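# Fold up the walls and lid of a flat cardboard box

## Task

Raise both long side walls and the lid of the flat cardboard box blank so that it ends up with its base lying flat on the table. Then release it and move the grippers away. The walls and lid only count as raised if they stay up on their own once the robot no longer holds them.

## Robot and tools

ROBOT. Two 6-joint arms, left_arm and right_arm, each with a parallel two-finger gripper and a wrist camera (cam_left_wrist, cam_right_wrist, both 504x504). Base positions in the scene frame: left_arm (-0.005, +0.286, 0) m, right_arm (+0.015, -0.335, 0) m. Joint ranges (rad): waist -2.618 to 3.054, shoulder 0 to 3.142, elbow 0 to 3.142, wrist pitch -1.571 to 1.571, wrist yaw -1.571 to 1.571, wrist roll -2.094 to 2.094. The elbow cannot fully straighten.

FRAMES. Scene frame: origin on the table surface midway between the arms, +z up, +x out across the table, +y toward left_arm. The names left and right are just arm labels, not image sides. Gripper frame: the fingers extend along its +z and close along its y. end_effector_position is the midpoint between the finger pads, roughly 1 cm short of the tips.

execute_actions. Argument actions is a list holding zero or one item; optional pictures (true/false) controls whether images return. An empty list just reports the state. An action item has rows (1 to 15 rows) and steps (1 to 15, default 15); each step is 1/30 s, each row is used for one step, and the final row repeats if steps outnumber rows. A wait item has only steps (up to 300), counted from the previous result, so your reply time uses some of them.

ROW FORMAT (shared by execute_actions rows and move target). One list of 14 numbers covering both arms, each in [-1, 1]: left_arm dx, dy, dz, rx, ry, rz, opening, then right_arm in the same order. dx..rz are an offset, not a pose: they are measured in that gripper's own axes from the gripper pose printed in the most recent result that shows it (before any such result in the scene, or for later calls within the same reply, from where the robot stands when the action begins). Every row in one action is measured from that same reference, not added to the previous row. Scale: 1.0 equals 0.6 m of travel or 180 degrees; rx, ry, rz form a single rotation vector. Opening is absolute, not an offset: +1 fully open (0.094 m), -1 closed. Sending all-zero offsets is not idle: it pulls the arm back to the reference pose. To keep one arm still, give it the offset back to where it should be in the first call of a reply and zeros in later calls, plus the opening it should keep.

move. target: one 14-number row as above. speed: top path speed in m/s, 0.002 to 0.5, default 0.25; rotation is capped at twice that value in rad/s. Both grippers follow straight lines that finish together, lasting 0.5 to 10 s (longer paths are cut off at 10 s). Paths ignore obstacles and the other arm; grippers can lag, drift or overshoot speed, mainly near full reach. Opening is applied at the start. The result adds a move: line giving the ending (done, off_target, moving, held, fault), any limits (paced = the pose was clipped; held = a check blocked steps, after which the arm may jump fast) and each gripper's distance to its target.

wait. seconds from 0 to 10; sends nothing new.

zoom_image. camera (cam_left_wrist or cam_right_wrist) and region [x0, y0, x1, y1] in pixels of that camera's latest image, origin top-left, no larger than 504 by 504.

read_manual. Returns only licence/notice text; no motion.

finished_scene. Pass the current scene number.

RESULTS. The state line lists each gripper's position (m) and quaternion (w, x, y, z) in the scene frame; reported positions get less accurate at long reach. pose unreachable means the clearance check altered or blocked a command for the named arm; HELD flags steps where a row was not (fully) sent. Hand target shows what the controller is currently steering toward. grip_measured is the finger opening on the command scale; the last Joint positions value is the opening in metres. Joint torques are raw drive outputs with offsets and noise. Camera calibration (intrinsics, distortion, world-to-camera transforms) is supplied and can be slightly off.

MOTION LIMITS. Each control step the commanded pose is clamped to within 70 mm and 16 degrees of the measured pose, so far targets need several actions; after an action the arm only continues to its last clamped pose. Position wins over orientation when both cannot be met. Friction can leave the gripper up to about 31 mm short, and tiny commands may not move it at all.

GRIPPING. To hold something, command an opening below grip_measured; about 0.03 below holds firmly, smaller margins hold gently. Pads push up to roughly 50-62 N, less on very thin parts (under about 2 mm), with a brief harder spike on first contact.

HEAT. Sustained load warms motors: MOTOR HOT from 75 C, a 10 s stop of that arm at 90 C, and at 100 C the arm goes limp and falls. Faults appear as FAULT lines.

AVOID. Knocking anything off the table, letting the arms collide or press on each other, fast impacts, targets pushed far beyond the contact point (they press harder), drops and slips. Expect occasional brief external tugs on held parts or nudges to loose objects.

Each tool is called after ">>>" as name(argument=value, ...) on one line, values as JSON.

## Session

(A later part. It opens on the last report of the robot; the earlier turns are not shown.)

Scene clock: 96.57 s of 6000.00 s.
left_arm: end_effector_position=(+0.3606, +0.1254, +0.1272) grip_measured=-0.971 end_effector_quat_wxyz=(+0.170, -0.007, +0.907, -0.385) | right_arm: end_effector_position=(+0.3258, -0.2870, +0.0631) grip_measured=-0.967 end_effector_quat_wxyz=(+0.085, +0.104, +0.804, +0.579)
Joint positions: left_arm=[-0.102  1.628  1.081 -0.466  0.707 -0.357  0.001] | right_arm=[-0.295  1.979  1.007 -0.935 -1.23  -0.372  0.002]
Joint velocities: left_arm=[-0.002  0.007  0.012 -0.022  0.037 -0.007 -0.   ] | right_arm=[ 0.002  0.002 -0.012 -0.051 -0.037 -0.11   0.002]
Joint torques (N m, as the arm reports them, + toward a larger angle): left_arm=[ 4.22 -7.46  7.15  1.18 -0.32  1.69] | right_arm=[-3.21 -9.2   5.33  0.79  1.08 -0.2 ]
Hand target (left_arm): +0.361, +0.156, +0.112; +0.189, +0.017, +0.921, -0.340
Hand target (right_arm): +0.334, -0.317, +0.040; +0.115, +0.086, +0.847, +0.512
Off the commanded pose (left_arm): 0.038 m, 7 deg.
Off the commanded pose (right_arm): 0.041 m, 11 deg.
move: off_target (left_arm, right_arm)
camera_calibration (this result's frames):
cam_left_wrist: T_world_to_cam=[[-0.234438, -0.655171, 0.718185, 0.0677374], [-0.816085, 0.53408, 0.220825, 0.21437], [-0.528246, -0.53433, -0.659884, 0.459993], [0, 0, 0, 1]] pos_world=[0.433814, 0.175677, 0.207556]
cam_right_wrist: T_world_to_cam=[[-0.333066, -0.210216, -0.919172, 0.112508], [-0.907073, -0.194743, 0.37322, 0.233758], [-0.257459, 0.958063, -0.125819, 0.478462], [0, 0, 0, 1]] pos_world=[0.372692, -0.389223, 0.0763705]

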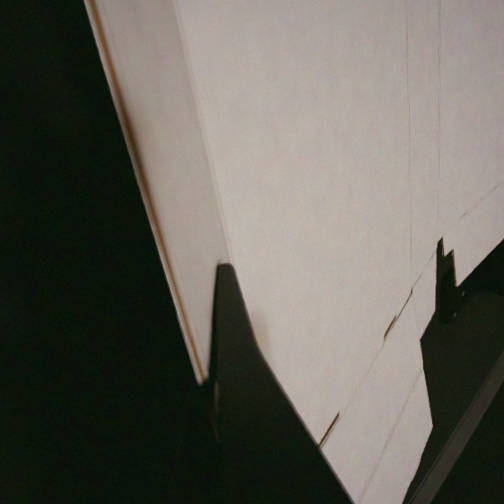

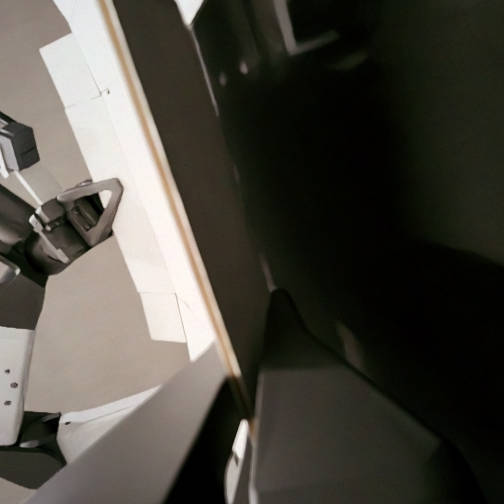

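>>> move(target=[0.082,0.078,0.11,0,0,0,-1,-0.026,-0.08,-0.026,0.08,-0.006,-0.021,-1], speed=0.08)

>>> move(target=[0,0,0,0,0,0,-0.2,0,0,0,0,0,0,-1])

>>> move(target=[0,0.02,-0.1,0,0,0,-0.2,0,0,0,0,0,0,-1], speed=0.1)

Scene clock: 104.77 s of 6000.00 s.
left_arm: end_effector_position=(+0.3527, +0.1077, +0.0512) grip_measured=-0.972 end_effector_quat_wxyz=(+0.180, -0.030, +0.902, -0.391) | right_arm: end_effector_position=(+0.3280, -0.3011, +0.0388) grip_measured=-0.976 end_effector_quat_wxyz=(+0.087, +0.092, +0.845, +0.519)
Joint positions: left_arm=[-0.168  1.726  0.821 -0.017  0.659 -0.493  0.001] | right_arm=[-0.305  1.979  1.007 -0.846 -1.093 -0.334  0.001]
Joint velocities: left_arm=[-0.007  0.017  0.007 -0.022  0.037  0.037 -0.   ] | right_arm=[ 0.017  0.007  0.002 -0.066 -0.066  0.051 -0.001]
Joint torques (N m, as the arm reports them, + toward a larger angle): left_arm=[-0.38 -5.88  5.22  1.63  0.21  0.71] | right_arm=[ -1.37 -10.17   4.74   0.63   0.57   0.13]
Hand target (left_arm): +0.341, +0.106, +0.037; +0.170, -0.008, +0.907, -0.386
Hand target (right_arm): +0.334, -0.321, +0.025; +0.098, +0.095, +0.871, +0.472
Off the commanded pose (left_arm): 0.019 m, 3 deg.
Off the commanded pose (right_arm): 0.025 m, 7 deg.
After step 90, 3.13 s passed at rest.
move: off_target (left_arm, right_arm)
camera_calibration (this result's frames):
cam_left_wrist: T_world_to_cam=[[-0.203809, -0.650399, 0.73174, 0.0968445], [-0.841128, 0.498792, 0.209069, 0.247384], [-0.500964, -0.572877, -0.648727, 0.390101], [0, 0, 0, 1]] pos_world=[0.423246, 0.163074, 0.130484]
cam_right_wrist: T_world_to_cam=[[-0.331451, -0.346574, -0.877512, 0.044699], [-0.903468, -0.151371, 0.401039, 0.252917], [-0.27182, 0.925729, -0.262946, 0.489815], [0, 0, 0, 1]] pos_world=[0.376459, -0.39966, 0.0665892]

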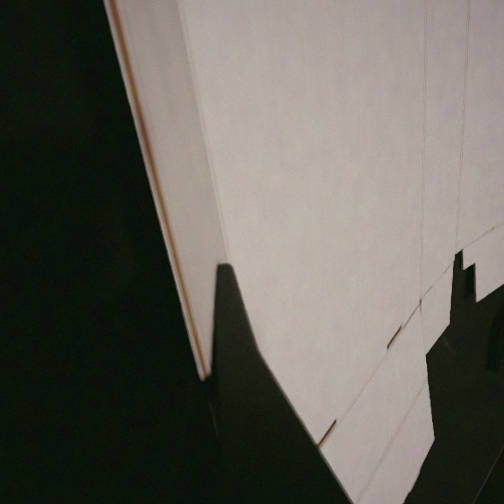

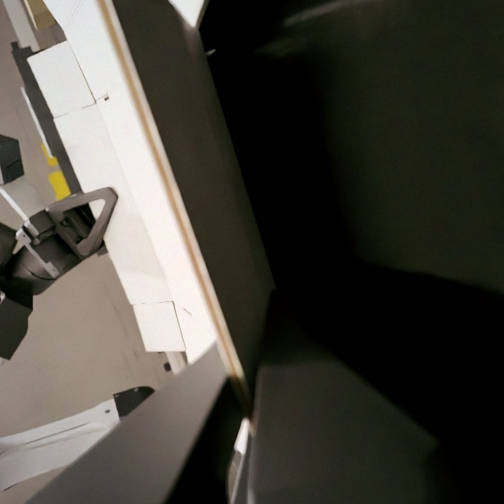

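Scene clock: 105.27 s of 6000.00 s.
left_arm: end_effector_position=(+0.3526, +0.1076, +0.0512) grip_measured=-0.203 end_effector_quat_wxyz=(+0.180, -0.031, +0.902, -0.391) | right_arm: end_effector_position=(+0.3294, -0.2984, +0.0451) grip_measured=-0.976 end_effector_quat_wxyz=(+0.092, +0.094, +0.834, +0.535)
Joint positions: left_arm=[-0.168  1.726  0.821 -0.017  0.66  -0.494  0.037] | right_arm=[-0.305  1.979  1.007 -0.855 -1.133 -0.34   0.001]
Joint velocities: left_arm=[-0.007 -0.007  0.002  0.022  0.007 -0.007 -0.001] | right_arm=[-0.012 -0.002  0.002 -0.007 -0.051 -0.037 -0.001]
Joint torques (N m, as the arm reports them, + toward a larger angle): left_arm=[ 0.06 -7.21  7.7   1.62  0.13  0.06] | right_arm=[  0.37 -10.     4.14   0.09  -0.13  -0.09]
Hand target (left_arm): +0.353, +0.108, +0.051; +0.180, -0.031, +0.902, -0.391
Hand target (right_arm): +0.328, -0.301, +0.039; +0.087, +0.092, +0.845, +0.519
Off the commanded pose (left_arm): 0.000 m, 0 deg.
Off the commanded pose (right_arm): 0.007 m, 2 deg.
move: done
camera_calibration (this result's frames):
cam_left_wrist: T_world_to_cam=[[-0.202865, -0.649989, 0.732366, 0.096375], [-0.841194, 0.498525, 0.209439, 0.247405], [-0.501236, -0.573575, -0.6479, 0.390207], [0, 0, 0, 1]] pos_world=[0.423253, 0.163118, 0.130417]
cam_right_wrist: T_world_to_cam=[[-0.323561, -0.310566, -0.893788, 0.0605315], [-0.909188, -0.159587, 0.384589, 0.252166], [-0.262078, 0.937059, -0.230727, 0.488022], [0, 0, 0, 1]] pos_world=[0.376751, -0.398264, 0.0697221]

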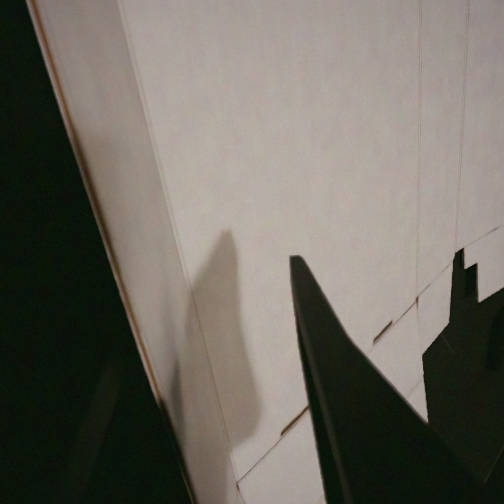

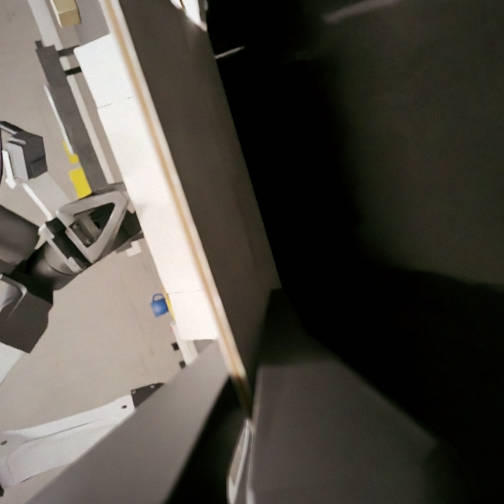

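Scene clock: 106.47 s of 6000.00 s.
left_arm: end_effector_position=(+0.3358, +0.1560, +0.0765) grip_measured=-0.203 end_effector_quat_wxyz=(+0.180, -0.032, +0.904, -0.388) | right_arm: end_effector_position=(+0.3300, -0.2970, +0.0487) grip_measured=-0.977 end_effector_quat_wxyz=(+0.094, +0.095, +0.828, +0.544)
Joint positions: left_arm=[-0.013  1.594  0.821 -0.26   0.739 -0.326  0.037] | right_arm=[-0.305  1.979  1.007 -0.861 -1.155 -0.343  0.001]
Joint velocities: left_arm=[-0.012  0.002 -0.017 -0.037 -0.022 -0.007  0.   ] | right_arm=[-0.012 -0.002 -0.007 -0.022  0.022  0.037  0.   ]
Joint torques (N m, as the arm reports them, + toward a larger angle): left_arm=[ 0.62 -7.59  7.93  1.32  0.22  0.17] | right_arm=[ 0.49 -9.94  4.16  0.05 -0.36 -0.12]
Hand target (left_arm): +0.333, +0.158, +0.081; +0.180, -0.031, +0.902, -0.390
Hand target (right_arm): +0.329, -0.298, +0.045; +0.092, +0.094, +0.834, +0.535
Off the commanded pose (left_arm): 0.005 m, 0 deg.
Off the commanded pose (right_arm): 0.004 m, 1 deg.
move: done
camera_calibration (this result's frames):
cam_left_wrist: T_world_to_cam=[[-0.199756, -0.655282, 0.728494, 0.105916], [-0.842627, 0.494324, 0.213595, 0.204656], [-0.500077, -0.571182, -0.650903, 0.425315], [0, 0, 0, 1]] pos_world=[0.406296, 0.21117, 0.155966]
cam_right_wrist: T_world_to_cam=[[-0.319807, -0.290492, -0.901852, 0.0694302], [-0.911996, -0.163683, 0.376128, 0.251725], [-0.25688, 0.942774, -0.21258, 0.486765], [0, 0, 0, 1]] pos_world=[0.376816, -0.397538, 0.0714117]

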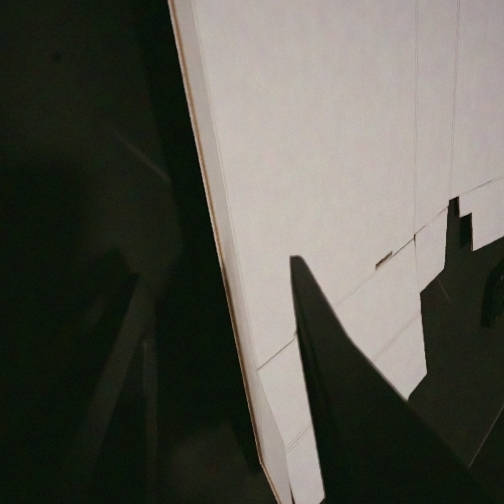

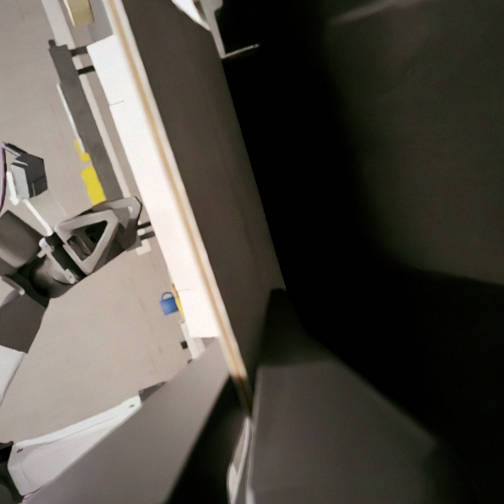

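>>> move(target=[0.013,0.062,0.018,0,0,0,-1,0,-0.03,0.008,0.04,0,-0.01,-1], speed=0.08)

>>> move(target=[0.025,-0.09,0.085,0,0,0,-1,0,0,0,0.01,0,0,-1], speed=0.04)

Scene clock: 113.57 s of 6000.00 s.
left_arm: end_effector_position=(+0.3421, +0.1714, +0.0531) grip_measured=-0.993 end_effector_quat_wxyz=(+0.192, -0.027, +0.902, -0.385) | right_arm: end_effector_position=(+0.3346, -0.2984, +0.0422) grip_measured=-0.977 end_effector_quat_wxyz=(+0.099, +0.095, +0.842, +0.522)
Joint positions: left_arm=[ 0.039  1.667  0.787 -0.171  0.76  -0.26   0.   ] | right_arm=[-0.293  1.96   0.992 -0.78  -1.113 -0.273  0.001]
Joint velocities: left_arm=[ 0.007  0.002  0.002 -0.037  0.051 -0.051  0.   ] | right_arm=[ 0.002 -0.007  0.002 -0.007  0.022  0.022 -0.   ]
Joint torques (N m, as the arm reports them, + toward a larger angle): left_arm=[ 0.7  -5.06  5.49  1.5   0.25  0.11] | right_arm=[  1.11 -11.34   2.83   0.6    0.27  -0.05]
Hand target (left_arm): +0.336, +0.173, +0.041; +0.180, -0.032, +0.904, -0.387
Hand target (right_arm): +0.331, -0.300, +0.031; +0.097, +0.088, +0.861, +0.491
Off the commanded pose (left_arm): 0.014 m, 2 deg.
Off the commanded pose (right_arm): 0.013 m, 5 deg.
After step 90, 2.83 s passed at rest.
move: off_target (left_arm, right_arm)
camera_calibration (this result's frames):
cam_left_wrist: T_world_to_cam=[[-0.218666, -0.659721, 0.718994, 0.14207], [-0.848222, 0.492764, 0.194174, 0.210583], [-0.482396, -0.567407, -0.66734, 0.416207], [0, 0, 0, 1]] pos_world=[0.410463, 0.226118, 0.134714]
cam_right_wrist: T_world_to_cam=[[-0.320882, -0.334213, -0.886192, 0.051318], [-0.913653, -0.1373, 0.382606, 0.266322], [-0.249546, 0.932443, -0.261298, 0.484428], [0, 0, 0, 1]] pos_world=[0.38068, -0.397985, 0.0701614]

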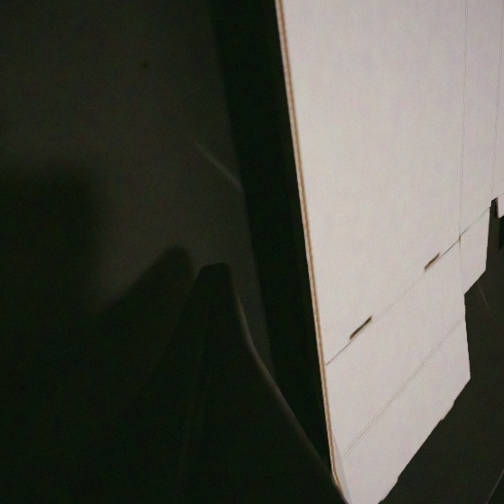

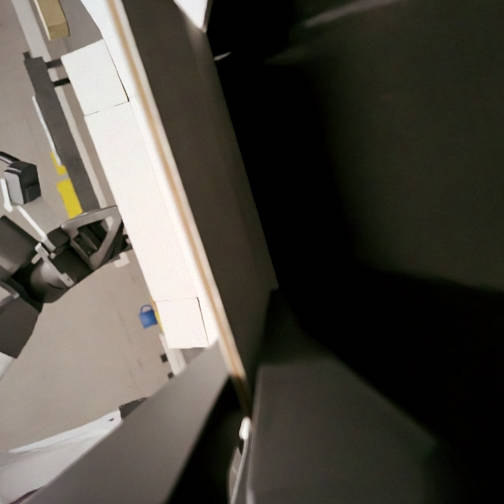

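Scene clock: 115.73 s of 6000.00 s.
left_arm: end_effector_position=(+0.3469, +0.0977, +0.0627) grip_measured=-0.993 end_effector_quat_wxyz=(+0.200, -0.023, +0.900, -0.387) | right_arm: end_effector_position=(+0.3350, -0.2963, +0.0467) grip_measured=-0.977 end_effector_quat_wxyz=(+0.099, +0.101, +0.833, +0.534)
Joint positions: left_arm=[-0.211  1.667  0.787  0.017  0.616 -0.526  0.   ] | right_arm=[-0.293  1.96   0.992 -0.788 -1.141 -0.267  0.001]
Joint velocities: left_arm=[-0.022 -0.002  0.012  0.007 -0.037 -0.154  0.001] | right_arm=[-0.007 -0.002 -0.007 -0.022  0.007 -0.037 -0.001]
Joint torques (N m, as the arm reports them, + toward a larger angle): left_arm=[-0.72 -6.15  5.93  1.88  0.08 -0.05] | right_arm=[  1.   -11.72   3.97   0.34   0.03   0.02]
Hand target (left_arm): +0.341, +0.095, +0.054; +0.191, -0.027, +0.902, -0.386
Hand target (right_arm): +0.335, -0.299, +0.042; +0.098, +0.097, +0.849, +0.510
Off the commanded pose (left_arm): 0.010 m, 1 deg.
Off the commanded pose (right_arm): 0.005 m, 4 deg.
move: off_target (right_arm)
camera_calibration (this result's frames):
cam_left_wrist: T_world_to_cam=[[-0.231644, -0.656904, 0.717508, 0.0919503], [-0.851349, 0.493765, 0.177205, 0.251102], [-0.470687, -0.569801, -0.673632, 0.379678], [0, 0, 0, 1]] pos_world=[0.413785, 0.152758, 0.145292]
cam_right_wrist: T_world_to_cam=[[-0.325611, -0.304543, -0.895115, 0.0669532], [-0.913751, -0.141927, 0.380678, 0.263984], [-0.242974, 0.941865, -0.232064, 0.482988], [0, 0, 0, 1]] pos_world=[0.38037, -0.397053, 0.0715218]

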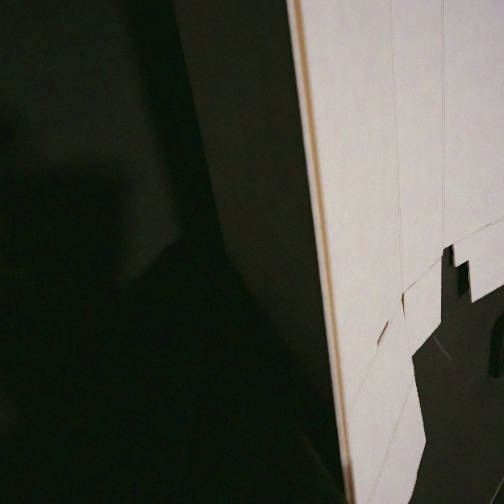

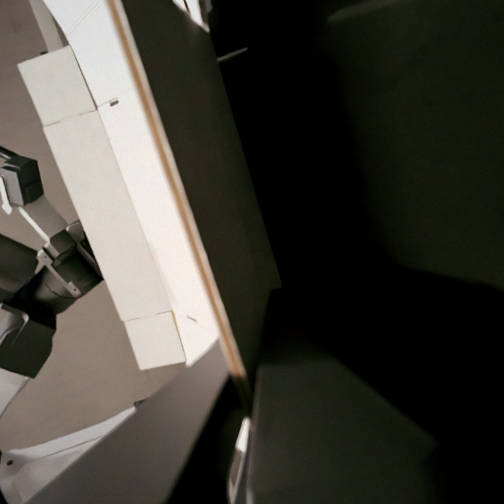

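>>> move(target=[0.038,-0.004,0.064,0,0,0,-1,0,-0.01,0,0.02,0,0,-1], speed=0.03)

Scene clock: 120.37 s of 6000.00 s.
left_arm: end_effector_position=(+0.3549, +0.0874, +0.0405) grip_measured=-0.993 end_effector_quat_wxyz=(+0.221, -0.047, +0.903, -0.364) | right_arm: end_effector_position=(+0.3379, -0.2987, +0.0475) grip_measured=-0.977 end_effector_quat_wxyz=(+0.104, +0.103, +0.838, +0.526)
Joint positions: left_arm=[-0.274  1.732  0.75   0.171  0.499 -0.61   0.   ] | right_arm=[-0.293  1.947  0.992 -0.767 -1.127 -0.24   0.001]
Joint velocities: left_arm=[-0.007 -0.002  0.002 -0.022 -0.081  0.037  0.001] | right_arm=[-0.012 -0.017 -0.007 -0.007  0.022  0.007 -0.   ]
Joint torques (N m, as the arm reports them, + toward a larger angle): left_arm=[-2.84 -5.16  5.77  2.17  0.46 -0.08] | right_arm=[  0.9  -10.88   3.64   0.35  -0.13   0.07]
Hand target (left_arm): +0.339, +0.067, +0.033; +0.199, -0.023, +0.900, -0.387
Hand target (right_arm): +0.335, -0.299, +0.041; +0.096, +0.104, +0.849, +0.508
Off the commanded pose (left_arm): 0.028 m, 5 deg.
Off the commanded pose (right_arm): 0.007 m, 3 deg.
move: off_target (left_arm, right_arm)
camera_calibration (this result's frames):
cam_left_wrist: T_world_to_cam=[[-0.197426, -0.696732, 0.689629, 0.0954135], [-0.886054, 0.427814, 0.178561, 0.285021], [-0.419442, -0.575795, -0.701803, 0.346105], [0, 0, 0, 1]] pos_world=[0.416552, 0.143827, 0.126204]
cam_right_wrist: T_world_to_cam=[[-0.325203, -0.31897, -0.890225, 0.0632281], [-0.916232, -0.126679, 0.380093, 0.271396], [-0.234011, 0.939261, -0.251055, 0.483184], [0, 0, 0, 1]] pos_world=[0.382294, -0.399288, 0.0744371]

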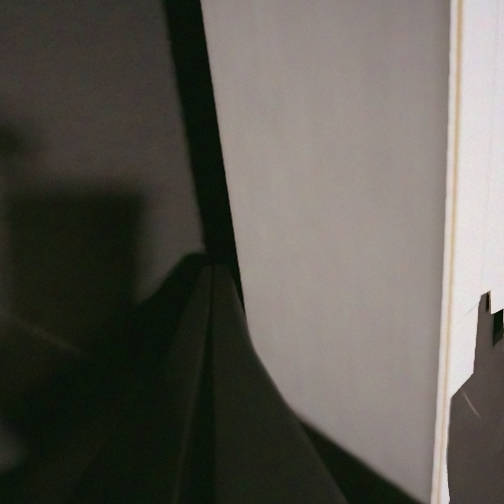

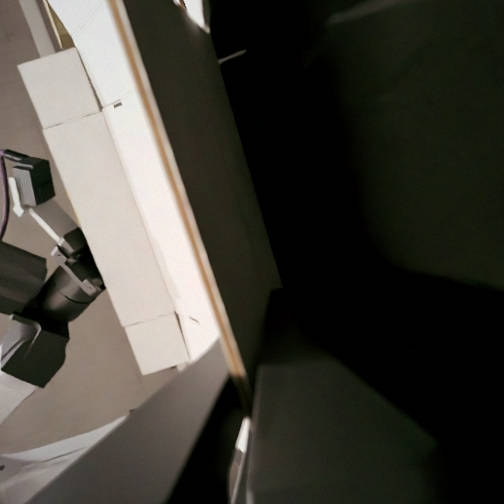

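>>> move(target=[-0.028,0.09,-0.08,0,0,0,-1,0,-0.02,0,0.03,0,0,-1], speed=0.06)

>>> move(target=[0.03,0.01,-0.03,-0.275,0.023,0.131,-1,0,0,0,0.01,0,0,-1], speed=0.25)

Scene clock: 131.90 s of 6000.00 s.
left_arm: end_effector_position=(+0.3616, +0.1601, +0.0411) grip_measured=-0.993 end_effector_quat_wxyz=(+0.228, -0.047, +0.903, -0.362) | right_arm: end_effector_position=(+0.3391, -0.3003, +0.0450) grip_measured=-0.977 end_effector_quat_wxyz=(+0.102, +0.107, +0.841, +0.520)
Joint positions: left_arm=[-0.032  1.708  0.75   0.039  0.648 -0.391  0.   ] | right_arm=[-0.293  1.947  0.992 -0.753 -1.112 -0.22   0.001]
Joint velocities: left_arm=[-0.007 -0.022  0.012 -0.037 -0.037  0.037  0.   ] | right_arm=[ 0.007 -0.002 -0.007  0.051  0.007 -0.007 -0.001]
Joint torques (N m, as the arm reports them, + toward a larger angle): left_arm=[ 0.59 -8.36  5.96  1.45  0.15  0.15] | right_arm=[  0.86 -11.89   3.64   0.49   0.25   0.1 ]
Hand target (left_arm): +0.354, +0.162, +0.041; +0.222, -0.047, +0.904, -0.363
Hand target (right_arm): +0.338, -0.304, +0.037; +0.099, +0.107, +0.861, +0.488
Off the commanded pose (left_arm): 0.009 m, 1 deg.
Off the commanded pose (right_arm): 0.009 m, 5 deg.
After step 90, 6.87 s passed at rest.
move: off_target (right_arm)
camera_calibration (this result's frames):
cam_left_wrist: T_world_to_cam=[[-0.201813, -0.701164, 0.683842, 0.149507], [-0.890793, 0.421641, 0.169433, 0.262844], [-0.407136, -0.574968, -0.709685, 0.386982], [0, 0, 0, 1]] pos_world=[0.421866, 0.216505, 0.127861]
cam_right_wrist: T_world_to_cam=[[-0.335701, -0.328699, -0.882758, 0.061083], [-0.913353, -0.115648, 0.390399, 0.275133], [-0.230413, 0.937327, -0.261396, 0.483073], [0, 0, 0, 1]] pos_world=[0.383106, -0.400901, 0.072783]

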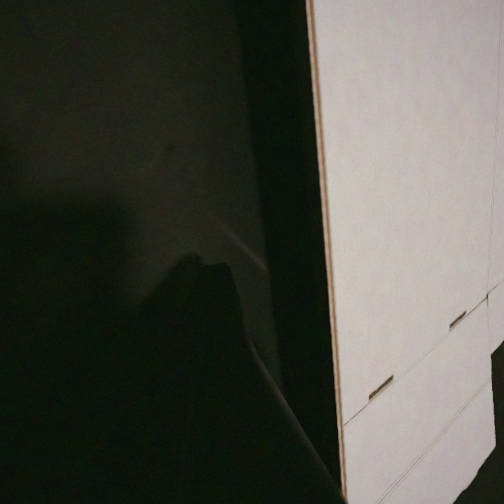

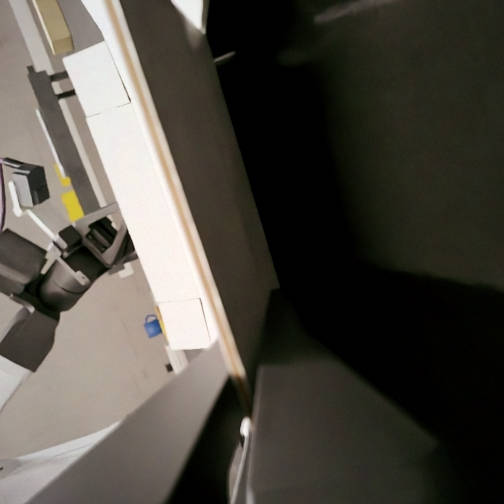

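Scene clock: 134.40 s of 6000.00 s.
left_arm: end_effector_position=(+0.3364, +0.1723, +0.0425) grip_measured=-0.993 end_effector_quat_wxyz=(+0.233, +0.051, +0.967, +0.089) | right_arm: end_effector_position=(+0.3398, -0.2985, +0.0492) grip_measured=-0.977 end_effector_quat_wxyz=(+0.104, +0.109, +0.834, +0.531)
Joint positions: left_arm=[-0.459  1.67   0.96  -0.495 -0.353 -0.317  0.   ] | right_arm=[-0.293  1.947  0.992 -0.758 -1.139 -0.219  0.001]
Joint velocities: left_arm=[-0.017  0.002  0.007 -0.007  0.022 -0.007  0.   ] | right_arm=[ 0.012 -0.017 -0.002  0.037 -0.037  0.051  0.001]
Joint torques (N m, as the arm reports them, + toward a larger angle): left_arm=[-0.46 -5.27 10.    1.01 -0.39 -0.11] | right_arm=[  0.83 -11.66   4.16   0.38   0.05   0.13]
Hand target (left_arm): +0.338, +0.170, +0.041; +0.227, +0.051, +0.968, +0.096
Hand target (right_arm): +0.339, -0.301, +0.045; +0.100, +0.109, +0.849, +0.507
Off the commanded pose (left_arm): 0.002 m, 2 deg.
Off the commanded pose (right_arm): 0.005 m, 3 deg.
move: off_target (right_arm)
camera_calibration (this result's frames):
cam_left_wrist: T_world_to_cam=[[-0.179849, -0.969639, -0.165694, 0.226961], [-0.90066, 0.0945826, 0.424107, 0.283814], [-0.395559, 0.225509, -0.890325, 0.250562], [0, 0, 0, 1]] pos_world=[0.395551, 0.136722, 0.14032]
cam_right_wrist: T_world_to_cam=[[-0.333018, -0.303252, -0.892825, 0.0728662], [-0.915656, -0.122045, 0.382987, 0.273548], [-0.225107, 0.945062, -0.237032, 0.481877], [0, 0, 0, 1]] pos_world=[0.383216, -0.399921, 0.0745112]

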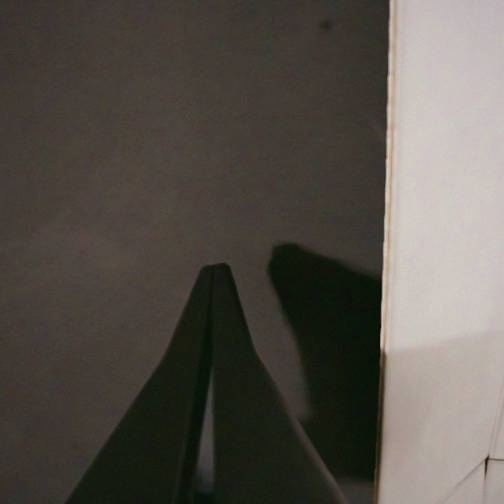

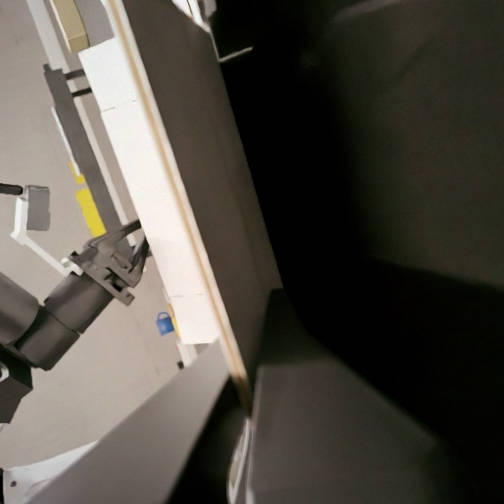

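>>> move(target=[-0.018,-0.122,-0.016,0,0,0,-1,0,-0.01,0,0.02,0,0,-1], speed=0.04)

Scene clock: 139.30 s of 6000.00 s.
left_arm: end_effector_position=(+0.3377, +0.1134, +0.0532) grip_measured=-0.993 end_effector_quat_wxyz=(+0.245, +0.045, +0.963, +0.106) | right_arm: end_effector_position=(+0.3411, -0.2992, +0.0485) grip_measured=-0.977 end_effector_quat_wxyz=(+0.105, +0.110, +0.835, +0.529)
Joint positions: left_arm=[-0.636  1.789  1.141 -0.622 -0.454 -0.5    0.   ] | right_arm=[-0.293  1.947  0.992 -0.747 -1.136 -0.21   0.001]
Joint velocities: left_arm=[ 0.002  0.002 -0.002  0.007 -0.007  0.081 -0.   ] | right_arm=[-0.007 -0.007 -0.027 -0.066 -0.11   0.022  0.   ]
Joint torques (N m, as the arm reports them, + toward a larger angle): left_arm=[-1.18 -4.94  9.42  1.19 -0.01 -0.2 ] | right_arm=[  0.82 -11.84   3.91   0.39   0.05   0.14]
Hand target (left_arm): +0.335, +0.098, +0.041; +0.232, +0.050, +0.967, +0.089
Hand target (right_arm): +0.340, -0.301, +0.044; +0.100, +0.112, +0.850, +0.505
Off the commanded pose (left_arm): 0.020 m, 2 deg.
Off the commanded pose (right_arm): 0.005 m, 3 deg.
move: off_target (left_arm, right_arm)
camera_calibration (this result's frames):
cam_left_wrist: T_world_to_cam=[[-0.159696, -0.966896, -0.199019, 0.166579], [-0.913433, 0.0682817, 0.40122, 0.29451], [-0.374349, 0.245864, -0.8941, 0.264544], [0, 0, 0, 1]] pos_world=[0.394649, 0.0759132, 0.151518]
cam_right_wrist: T_world_to_cam=[[-0.332606, -0.306157, -0.891987, 0.0714023], [-0.916603, -0.117542, 0.382128, 0.27661], [-0.221837, 0.944697, -0.241529, 0.481721], [0, 0, 0, 1]] pos_world=[0.384154, -0.400707, 0.0743392]

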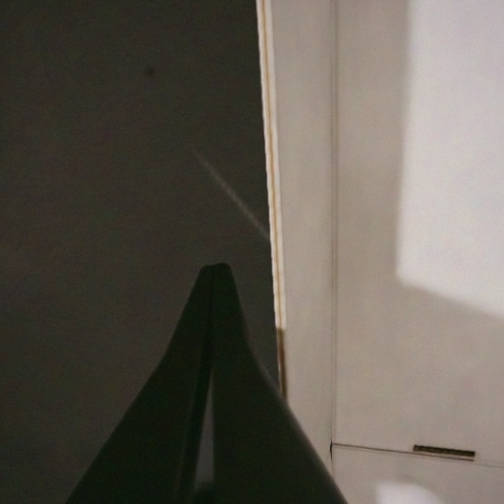

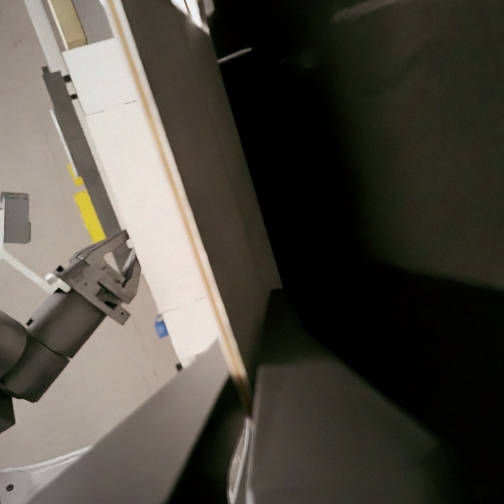

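>>> move(target=[-0.008,-0.095,-0.008,0.059,0,-0.032,-1,0,-0.01,0,0.02,0,0,-1], speed=0.04)

Scene clock: 145.17 s of 6000.00 s.
left_arm: end_effector_position=(+0.3343, +0.0841, +0.0535) grip_measured=-0.993 end_effector_quat_wxyz=(+0.247, +0.013, +0.968, +0.041) | right_arm: end_effector_position=(+0.3419, -0.3000, +0.0476) grip_measured=-0.977 end_effector_quat_wxyz=(+0.106, +0.110, +0.836, +0.527)
Joint positions: left_arm=[-0.667  1.789  1.151 -0.581 -0.372 -0.603  0.   ] | right_arm=[-0.293  1.947  0.992 -0.739 -1.131 -0.204  0.001]
Joint velocities: left_arm=[-0.002 -0.007  0.002 -0.022  0.007  0.037  0.001] | right_arm=[-0.002  0.002  0.007 -0.051 -0.022 -0.007 -0.001]
Joint torques (N m, as the arm reports them, + toward a larger angle): left_arm=[-1.68 -5.3  10.3   1.49  0.26 -0.13] | right_arm=[  0.94 -11.72   3.9    0.39  -0.02   0.21]
Hand target (left_arm): +0.335, +0.057, +0.047; +0.242, +0.020, +0.970, +0.004
Hand target (right_arm): +0.341, -0.302, +0.043; +0.102, +0.113, +0.850, +0.504
Off the commanded pose (left_arm): 0.029 m, 4 deg.
Off the commanded pose (right_arm): 0.005 m, 3 deg.
move: off_target (left_arm, right_arm)
camera_calibration (this result's frames):
cam_left_wrist: T_world_to_cam=[[-0.128067, -0.989875, -0.0611987, 0.121769], [-0.91716, 0.0947274, 0.387097, 0.293076], [-0.377381, 0.105703, -0.920006, 0.284975], [0, 0, 0, 1]] pos_world=[0.391936, 0.0626514, 0.156181]
cam_right_wrist: T_world_to_cam=[[-0.332923, -0.310678, -0.890304, 0.0693159], [-0.916947, -0.11355, 0.38251, 0.278951], [-0.219932, 0.943708, -0.247072, 0.481703], [0, 0, 0, 1]] pos_world=[0.384802, -0.401377, 0.0740257]

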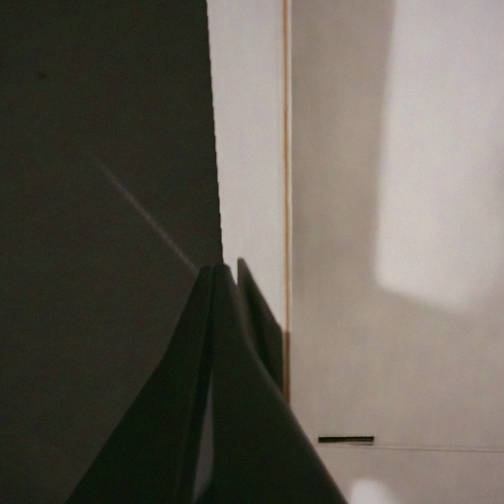

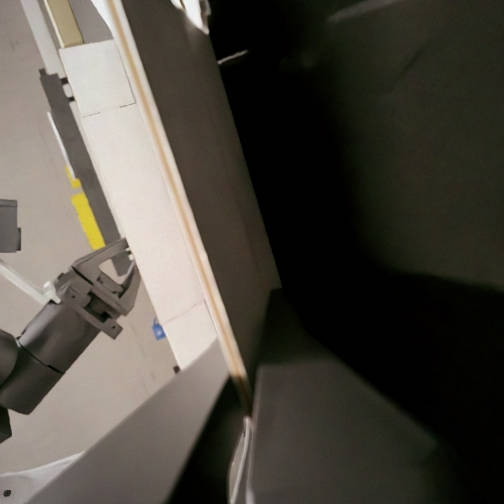

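>>> move(target=[0.002,-0.093,0.005,0.097,0,-0.053,-1,0,-0.01,0,0.02,0,0,-1], speed=0.04)

Scene clock: 152.60 s of 6000.00 s.
left_arm: end_effector_position=(+0.3351, +0.0722, +0.0448) grip_measured=-0.994 end_effector_quat_wxyz=(+0.245, -0.044, +0.968, -0.025) | right_arm: end_effector_position=(+0.3433, -0.3017, +0.0483) grip_measured=-0.977 end_effector_quat_wxyz=(+0.109, +0.111, +0.840, +0.520)
Joint positions: left_arm=[-0.652  1.781  1.097 -0.472 -0.283 -0.711  0.   ] | right_arm=[-0.293  1.936  0.992 -0.729 -1.118 -0.19   0.001]
Joint velocities: left_arm=[-0.012  0.002 -0.012 -0.007 -0.095  0.007  0.   ] | right_arm=[-0.012  0.007 -0.002 -0.007 -0.051 -0.066  0.001]
Joint torques (N m, as the arm reports them, + toward a larger angle): left_arm=[-1.54 -8.58  6.36  2.35  1.04 -0.12] | right_arm=[  0.98 -10.95   3.93   0.41  -0.07   0.1 ]
Hand target (left_arm): +0.331, +0.032, +0.050; +0.239, -0.028, +0.963, -0.118
Hand target (right_arm): +0.342, -0.303, +0.042; +0.103, +0.113, +0.852, +0.501
Off the commanded pose (left_arm): 0.043 m, 12 deg.
Off the commanded pose (right_arm): 0.006 m, 3 deg.
move: off_target (left_arm, right_arm)
camera_calibration (this result's frames):
cam_left_wrist: T_world_to_cam=[[-0.0519111, -0.994158, 0.0946343, 0.077317], [-0.923706, 0.0838165, 0.37382, 0.301908], [-0.379568, -0.0680089, -0.922661, 0.29193], [0, 0, 0, 1]] pos_world=[0.393695, 0.0714142, 0.149176]
cam_right_wrist: T_world_to_cam=[[-0.332564, -0.322855, -0.886096, 0.0658898], [-0.918279, -0.103205, 0.382246, 0.283339], [-0.214859, 0.940805, -0.262149, 0.481928], [0, 0, 0, 1]] pos_world=[0.385643, -0.402886, 0.0764167]

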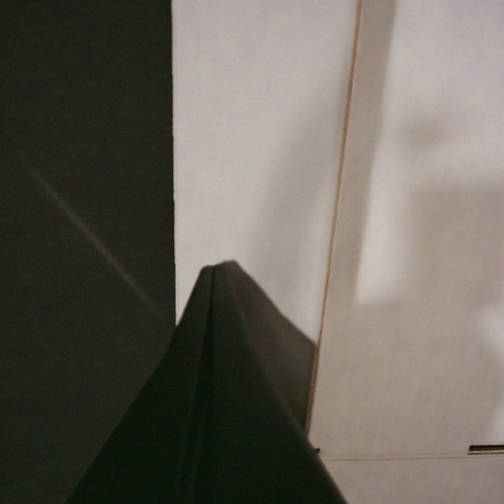

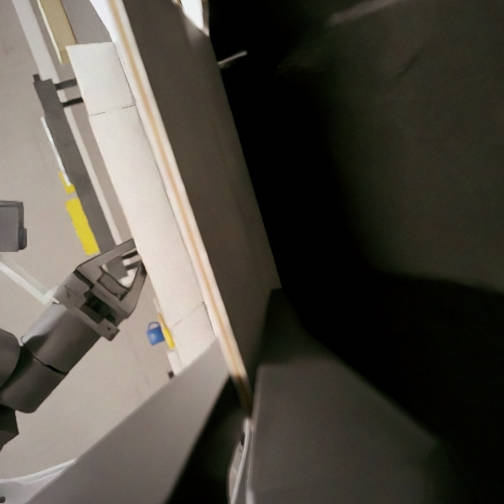

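>>> move(target=[-0.003,-0.065,-0.02,0.02,0,-0.01,-1,0,-0.01,0,0.02,0,0,-1], speed=0.04)

Scene clock: 156.47 s of 6000.00 s.
left_arm: end_effector_position=(+0.3347, +0.0754, +0.0581) grip_measured=-0.994 end_effector_quat_wxyz=(+0.254, -0.067, +0.965, +0.003) | right_arm: end_effector_position=(+0.3440, -0.3028, +0.0475) grip_measured=-0.977 end_effector_quat_wxyz=(+0.110, +0.112, +0.841, +0.517)
Joint positions: left_arm=[-0.676  1.781  1.154 -0.565 -0.355 -0.775  0.   ] | right_arm=[-0.295  1.936  0.992 -0.723 -1.113 -0.186  0.001]
Joint velocities: left_arm=[-0.007 -0.002  0.012 -0.022 -0.037  0.066 -0.   ] | right_arm=[ 0.022 -0.002 -0.002 -0.037  0.037  0.007 -0.001]
Joint torques (N m, as the arm reports them, + toward a larger angle): left_arm=[-2.68 -6.62 10.8   1.65  0.53 -0.16] | right_arm=[  0.99 -11.7    4.06   0.42  -0.01   0.14]
Hand target (left_arm): +0.331, +0.036, +0.061; +0.244, -0.050, +0.967, -0.058
Hand target (right_arm): +0.343, -0.305, +0.043; +0.106, +0.114, +0.855, +0.494
Off the commanded pose (left_arm): 0.042 m, 7 deg.
Off the commanded pose (right_arm): 0.005 m, 3 deg.
move: off_target (left_arm, right_arm)
camera_calibration (this result's frames):
cam_left_wrist: T_world_to_cam=[[0.00679409, -0.99867, 0.0511053, 0.0624706], [-0.932105, 0.0121826, 0.361983, 0.305179], [-0.362124, -0.0500948, -0.930783, 0.297529], [0, 0, 0, 1]] pos_world=[0.391777, 0.0735743, 0.163273]
cam_right_wrist: T_world_to_cam=[[-0.333301, -0.326877, -0.884343, 0.063936], [-0.918653, -0.0984209, 0.382611, 0.285726], [-0.212104, 0.939928, -0.267482, 0.481985], [0, 0, 0, 1]] pos_world=[0.386024, -0.404011, 0.076142]

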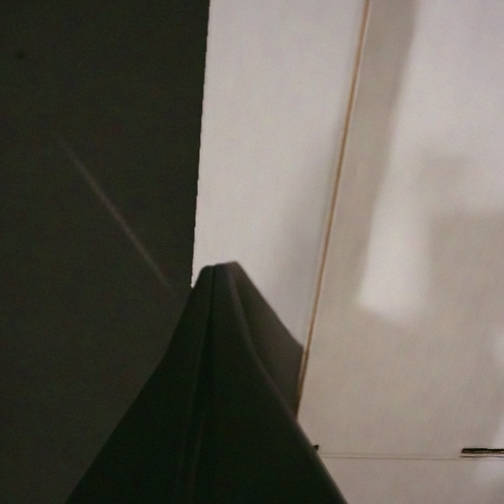

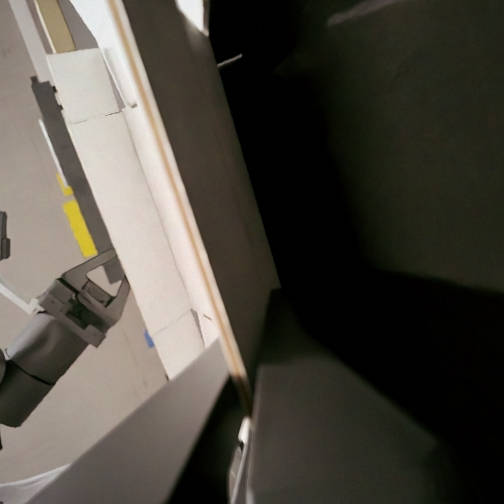

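>>> move(target=[0.039,-0.048,0.056,0.095,0.014,-0.02,-1,0,-0.01,0,0.02,0,0,-1], speed=0.03)

Scene clock: 166.47 s of 6000.00 s.
left_arm: end_effector_position=(+0.3502, +0.0831, +0.0300) grip_measured=-0.994 end_effector_quat_wxyz=(+0.272, -0.094, +0.955, -0.073) | right_arm: end_effector_position=(+0.3445, -0.3038, +0.0469) grip_measured=-0.977 end_effector_quat_wxyz=(+0.111, +0.112, +0.842, +0.516)
Joint positions: left_arm=[-0.59   1.772  0.974 -0.247 -0.239 -0.75   0.   ] | right_arm=[-0.296  1.936  0.992 -0.719 -1.109 -0.183  0.001]
Joint velocities: left_arm=[-0.002 -0.012 -0.022  0.066 -0.007 -0.051  0.001] | right_arm=[-0.002  0.032 -0.002  0.037 -0.007 -0.022  0.   ]
Joint torques (N m, as the arm reports them, + toward a larger angle): left_arm=[-1.97 -7.12  5.25  2.11  1.13 -0.01] | right_arm=[  1.07 -11.69   4.15   0.44   0.06   0.12]
Hand target (left_arm): +0.332, +0.048, +0.021; +0.237, -0.059, +0.959, -0.143
Hand target (right_arm): +0.344, -0.306, +0.042; +0.107, +0.115, +0.857, +0.492
Off the commanded pose (left_arm): 0.043 m, 10 deg.
Off the commanded pose (right_arm): 0.005 m, 3 deg.
After step 90, 1.63 s passed at rest.
move: off_target (left_arm, right_arm)
camera_calibration (this result's frames):
cam_left_wrist: T_world_to_cam=[[0.0135396, -0.977918, 0.208548, 0.0626242], [-0.949917, 0.052543, 0.308055, 0.334207], [-0.31221, -0.202274, -0.928229, 0.272435], [0, 0, 0, 1]] pos_world=[0.401678, 0.0987877, 0.136868]
cam_right_wrist: T_world_to_cam=[[-0.334136, -0.329415, -0.883085, 0.0627206], [-0.918899, -0.0946109, 0.382979, 0.287524], [-0.209709, 0.939433, -0.271086, 0.48203], [0, 0, 0, 1]] pos_world=[0.386248, -0.404971, 0.0759438]

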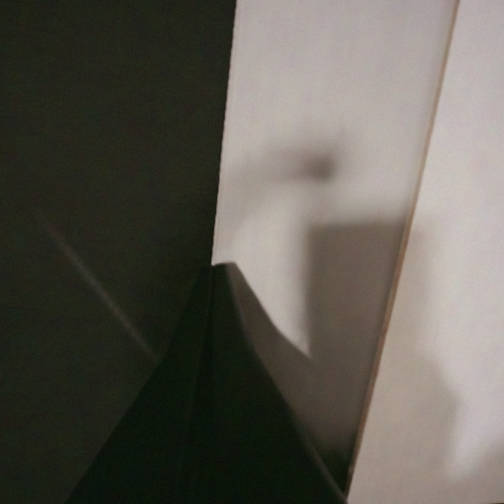

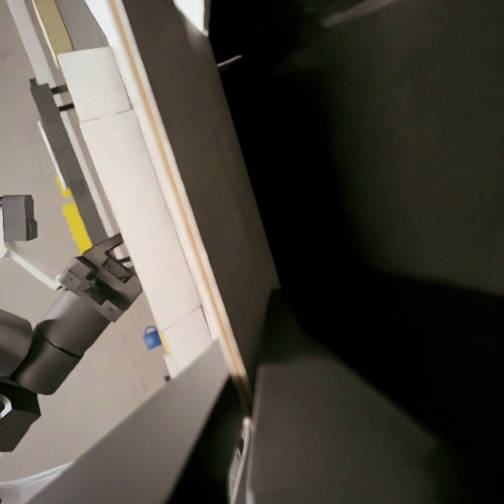

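>>> move(target=[-0.014,0.05,-0.062,-0.065,0.046,0.097,-1,0,-0.01,0,0.02,0,0,-1], speed=0.08)

>>> move(target=[-0.012,-0.085,-0.012,0,0,0,-1,0,0,0,0.01,0,0,-1], speed=0.04)

Scene clock: 175.80 s of 6000.00 s.
left_arm: end_effector_position=(+0.3313, +0.1210, +0.0519) grip_measured=-0.994 end_effector_quat_wxyz=(+0.198, +0.024, +0.978, +0.067) | right_arm: end_effector_position=(+0.3446, -0.3040, +0.0479) grip_measured=-0.977 end_effector_quat_wxyz=(+0.112, +0.113, +0.840, +0.518)
Joint positions: left_arm=[-0.575  1.772  1.158 -0.686 -0.327 -0.509  0.   ] | right_arm=[-0.298  1.936  0.992 -0.721 -1.115 -0.183  0.001]
Joint velocities: left_arm=[ 0.017 -0.002  0.012 -0.022  0.022  0.051 -0.001] | right_arm=[-0.022  0.007 -0.007 -0.037  0.066 -0.022  0.   ]
Joint torques (N m, as the arm reports them, + toward a larger angle): left_arm=[-0.04 -8.5   9.94  0.89 -0.22  0.08] | right_arm=[  1.04 -11.61   4.08   0.52   0.19   0.16]
Hand target (left_arm): +0.333, +0.117, +0.060; +0.202, +0.029, +0.977, +0.060
Hand target (right_arm): +0.344, -0.307, +0.042; +0.108, +0.116, +0.857, +0.490
Off the commanded pose (left_arm): 0.009 m, 1 deg.
Off the commanded pose (right_arm): 0.007 m, 4 deg.
After step 90, 3.43 s passed at rest.
move: off_target (right_arm)
camera_calibration (this result's frames):
cam_left_wrist: T_world_to_cam=[[-0.142074, -0.984541, -0.10244, 0.163934], [-0.873581, 0.0760455, 0.480701, 0.270438], [-0.46548, 0.157785, -0.87088, 0.29884], [0, 0, 0, 1]] pos_world=[0.398645, 0.0936821, 0.147048]
cam_right_wrist: T_world_to_cam=[[-0.333797, -0.323265, -0.885482, 0.0654217], [-0.91959, -0.0948128, 0.381268, 0.287499], [-0.207206, 0.941547, -0.265623, 0.481967], [0, 0, 0, 1]] pos_world=[0.386085, -0.405388, 0.0763372]

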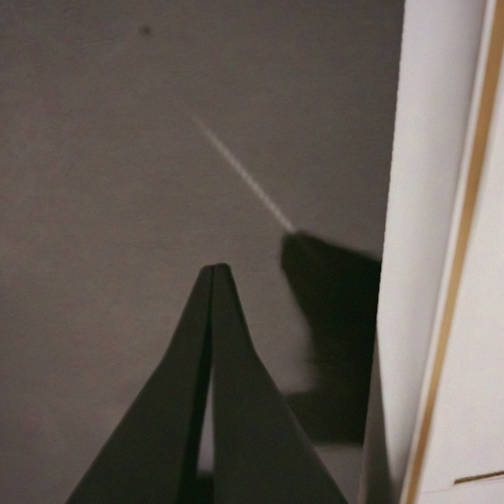

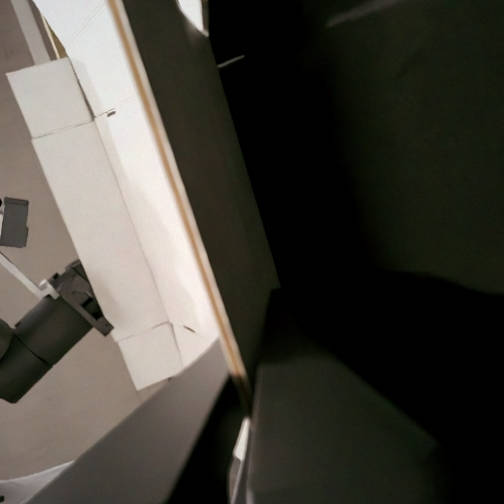

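Scene clock: 177.33 s of 6000.00 s.
left_arm: end_effector_position=(+0.3281, +0.0928, +0.0579) grip_measured=-0.994 end_effector_quat_wxyz=(+0.190, +0.027, +0.977, +0.095) | right_arm: end_effector_position=(+0.3447, -0.3027, +0.0504) grip_measured=-0.977 end_effector_quat_wxyz=(+0.113, +0.113, +0.836, +0.525)
Joint positions: left_arm=[-0.665  1.862  1.302 -0.817 -0.384 -0.601  0.   ] | right_arm=[-0.298  1.936  0.992 -0.725 -1.132 -0.186  0.001]
Joint velocities: left_arm=[-0.002  0.002 -0.002 -0.007  0.007 -0.007  0.001] | right_arm=[-0.022  0.007 -0.017 -0.037  0.022  0.051 -0.   ]
Joint torques (N m, as the arm reports them, + toward a larger angle): left_arm=[-1.73 -6.31 10.6   1.25 -0.01 -0.29] | right_arm=[  0.97 -11.53   4.18   0.41  -0.07   0.11]
Hand target (left_arm): +0.332, +0.070, +0.054; +0.197, +0.025, +0.978, +0.066
Hand target (right_arm): +0.345, -0.304, +0.048; +0.110, +0.115, +0.848, +0.506
Off the commanded pose (left_arm): 0.025 m, 3 deg.
Off the commanded pose (right_arm): 0.003 m, 3 deg.
move: off_target (left_arm, right_arm)
camera_calibration (this result's frames):
cam_left_wrist: T_world_to_cam=[[-0.137016, -0.978293, -0.155466, 0.137138], [-0.866901, 0.0424871, 0.496667, 0.266866], [-0.47928, 0.202825, -0.853904, 0.306398], [0, 0, 0, 1]] pos_world=[0.396987, 0.0606772, 0.150412]
cam_right_wrist: T_world_to_cam=[[-0.329804, -0.309019, -0.892041, 0.0714329], [-0.921389, -0.100423, 0.375443, 0.285959], [-0.2056, 0.945739, -0.251607, 0.481493], [0, 0, 0, 1]] pos_world=[0.386033, -0.404576, 0.0775069]

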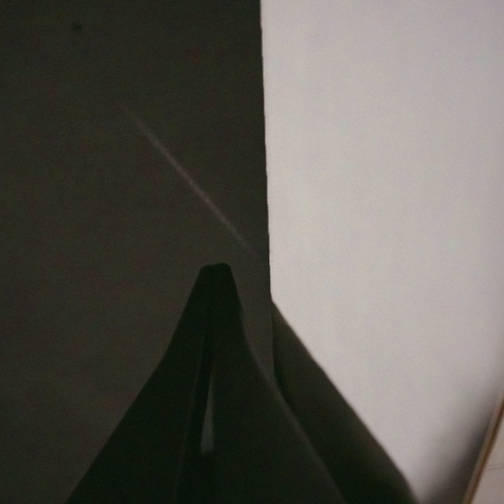

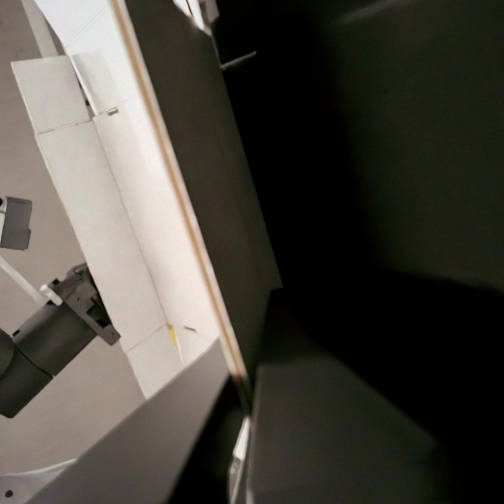

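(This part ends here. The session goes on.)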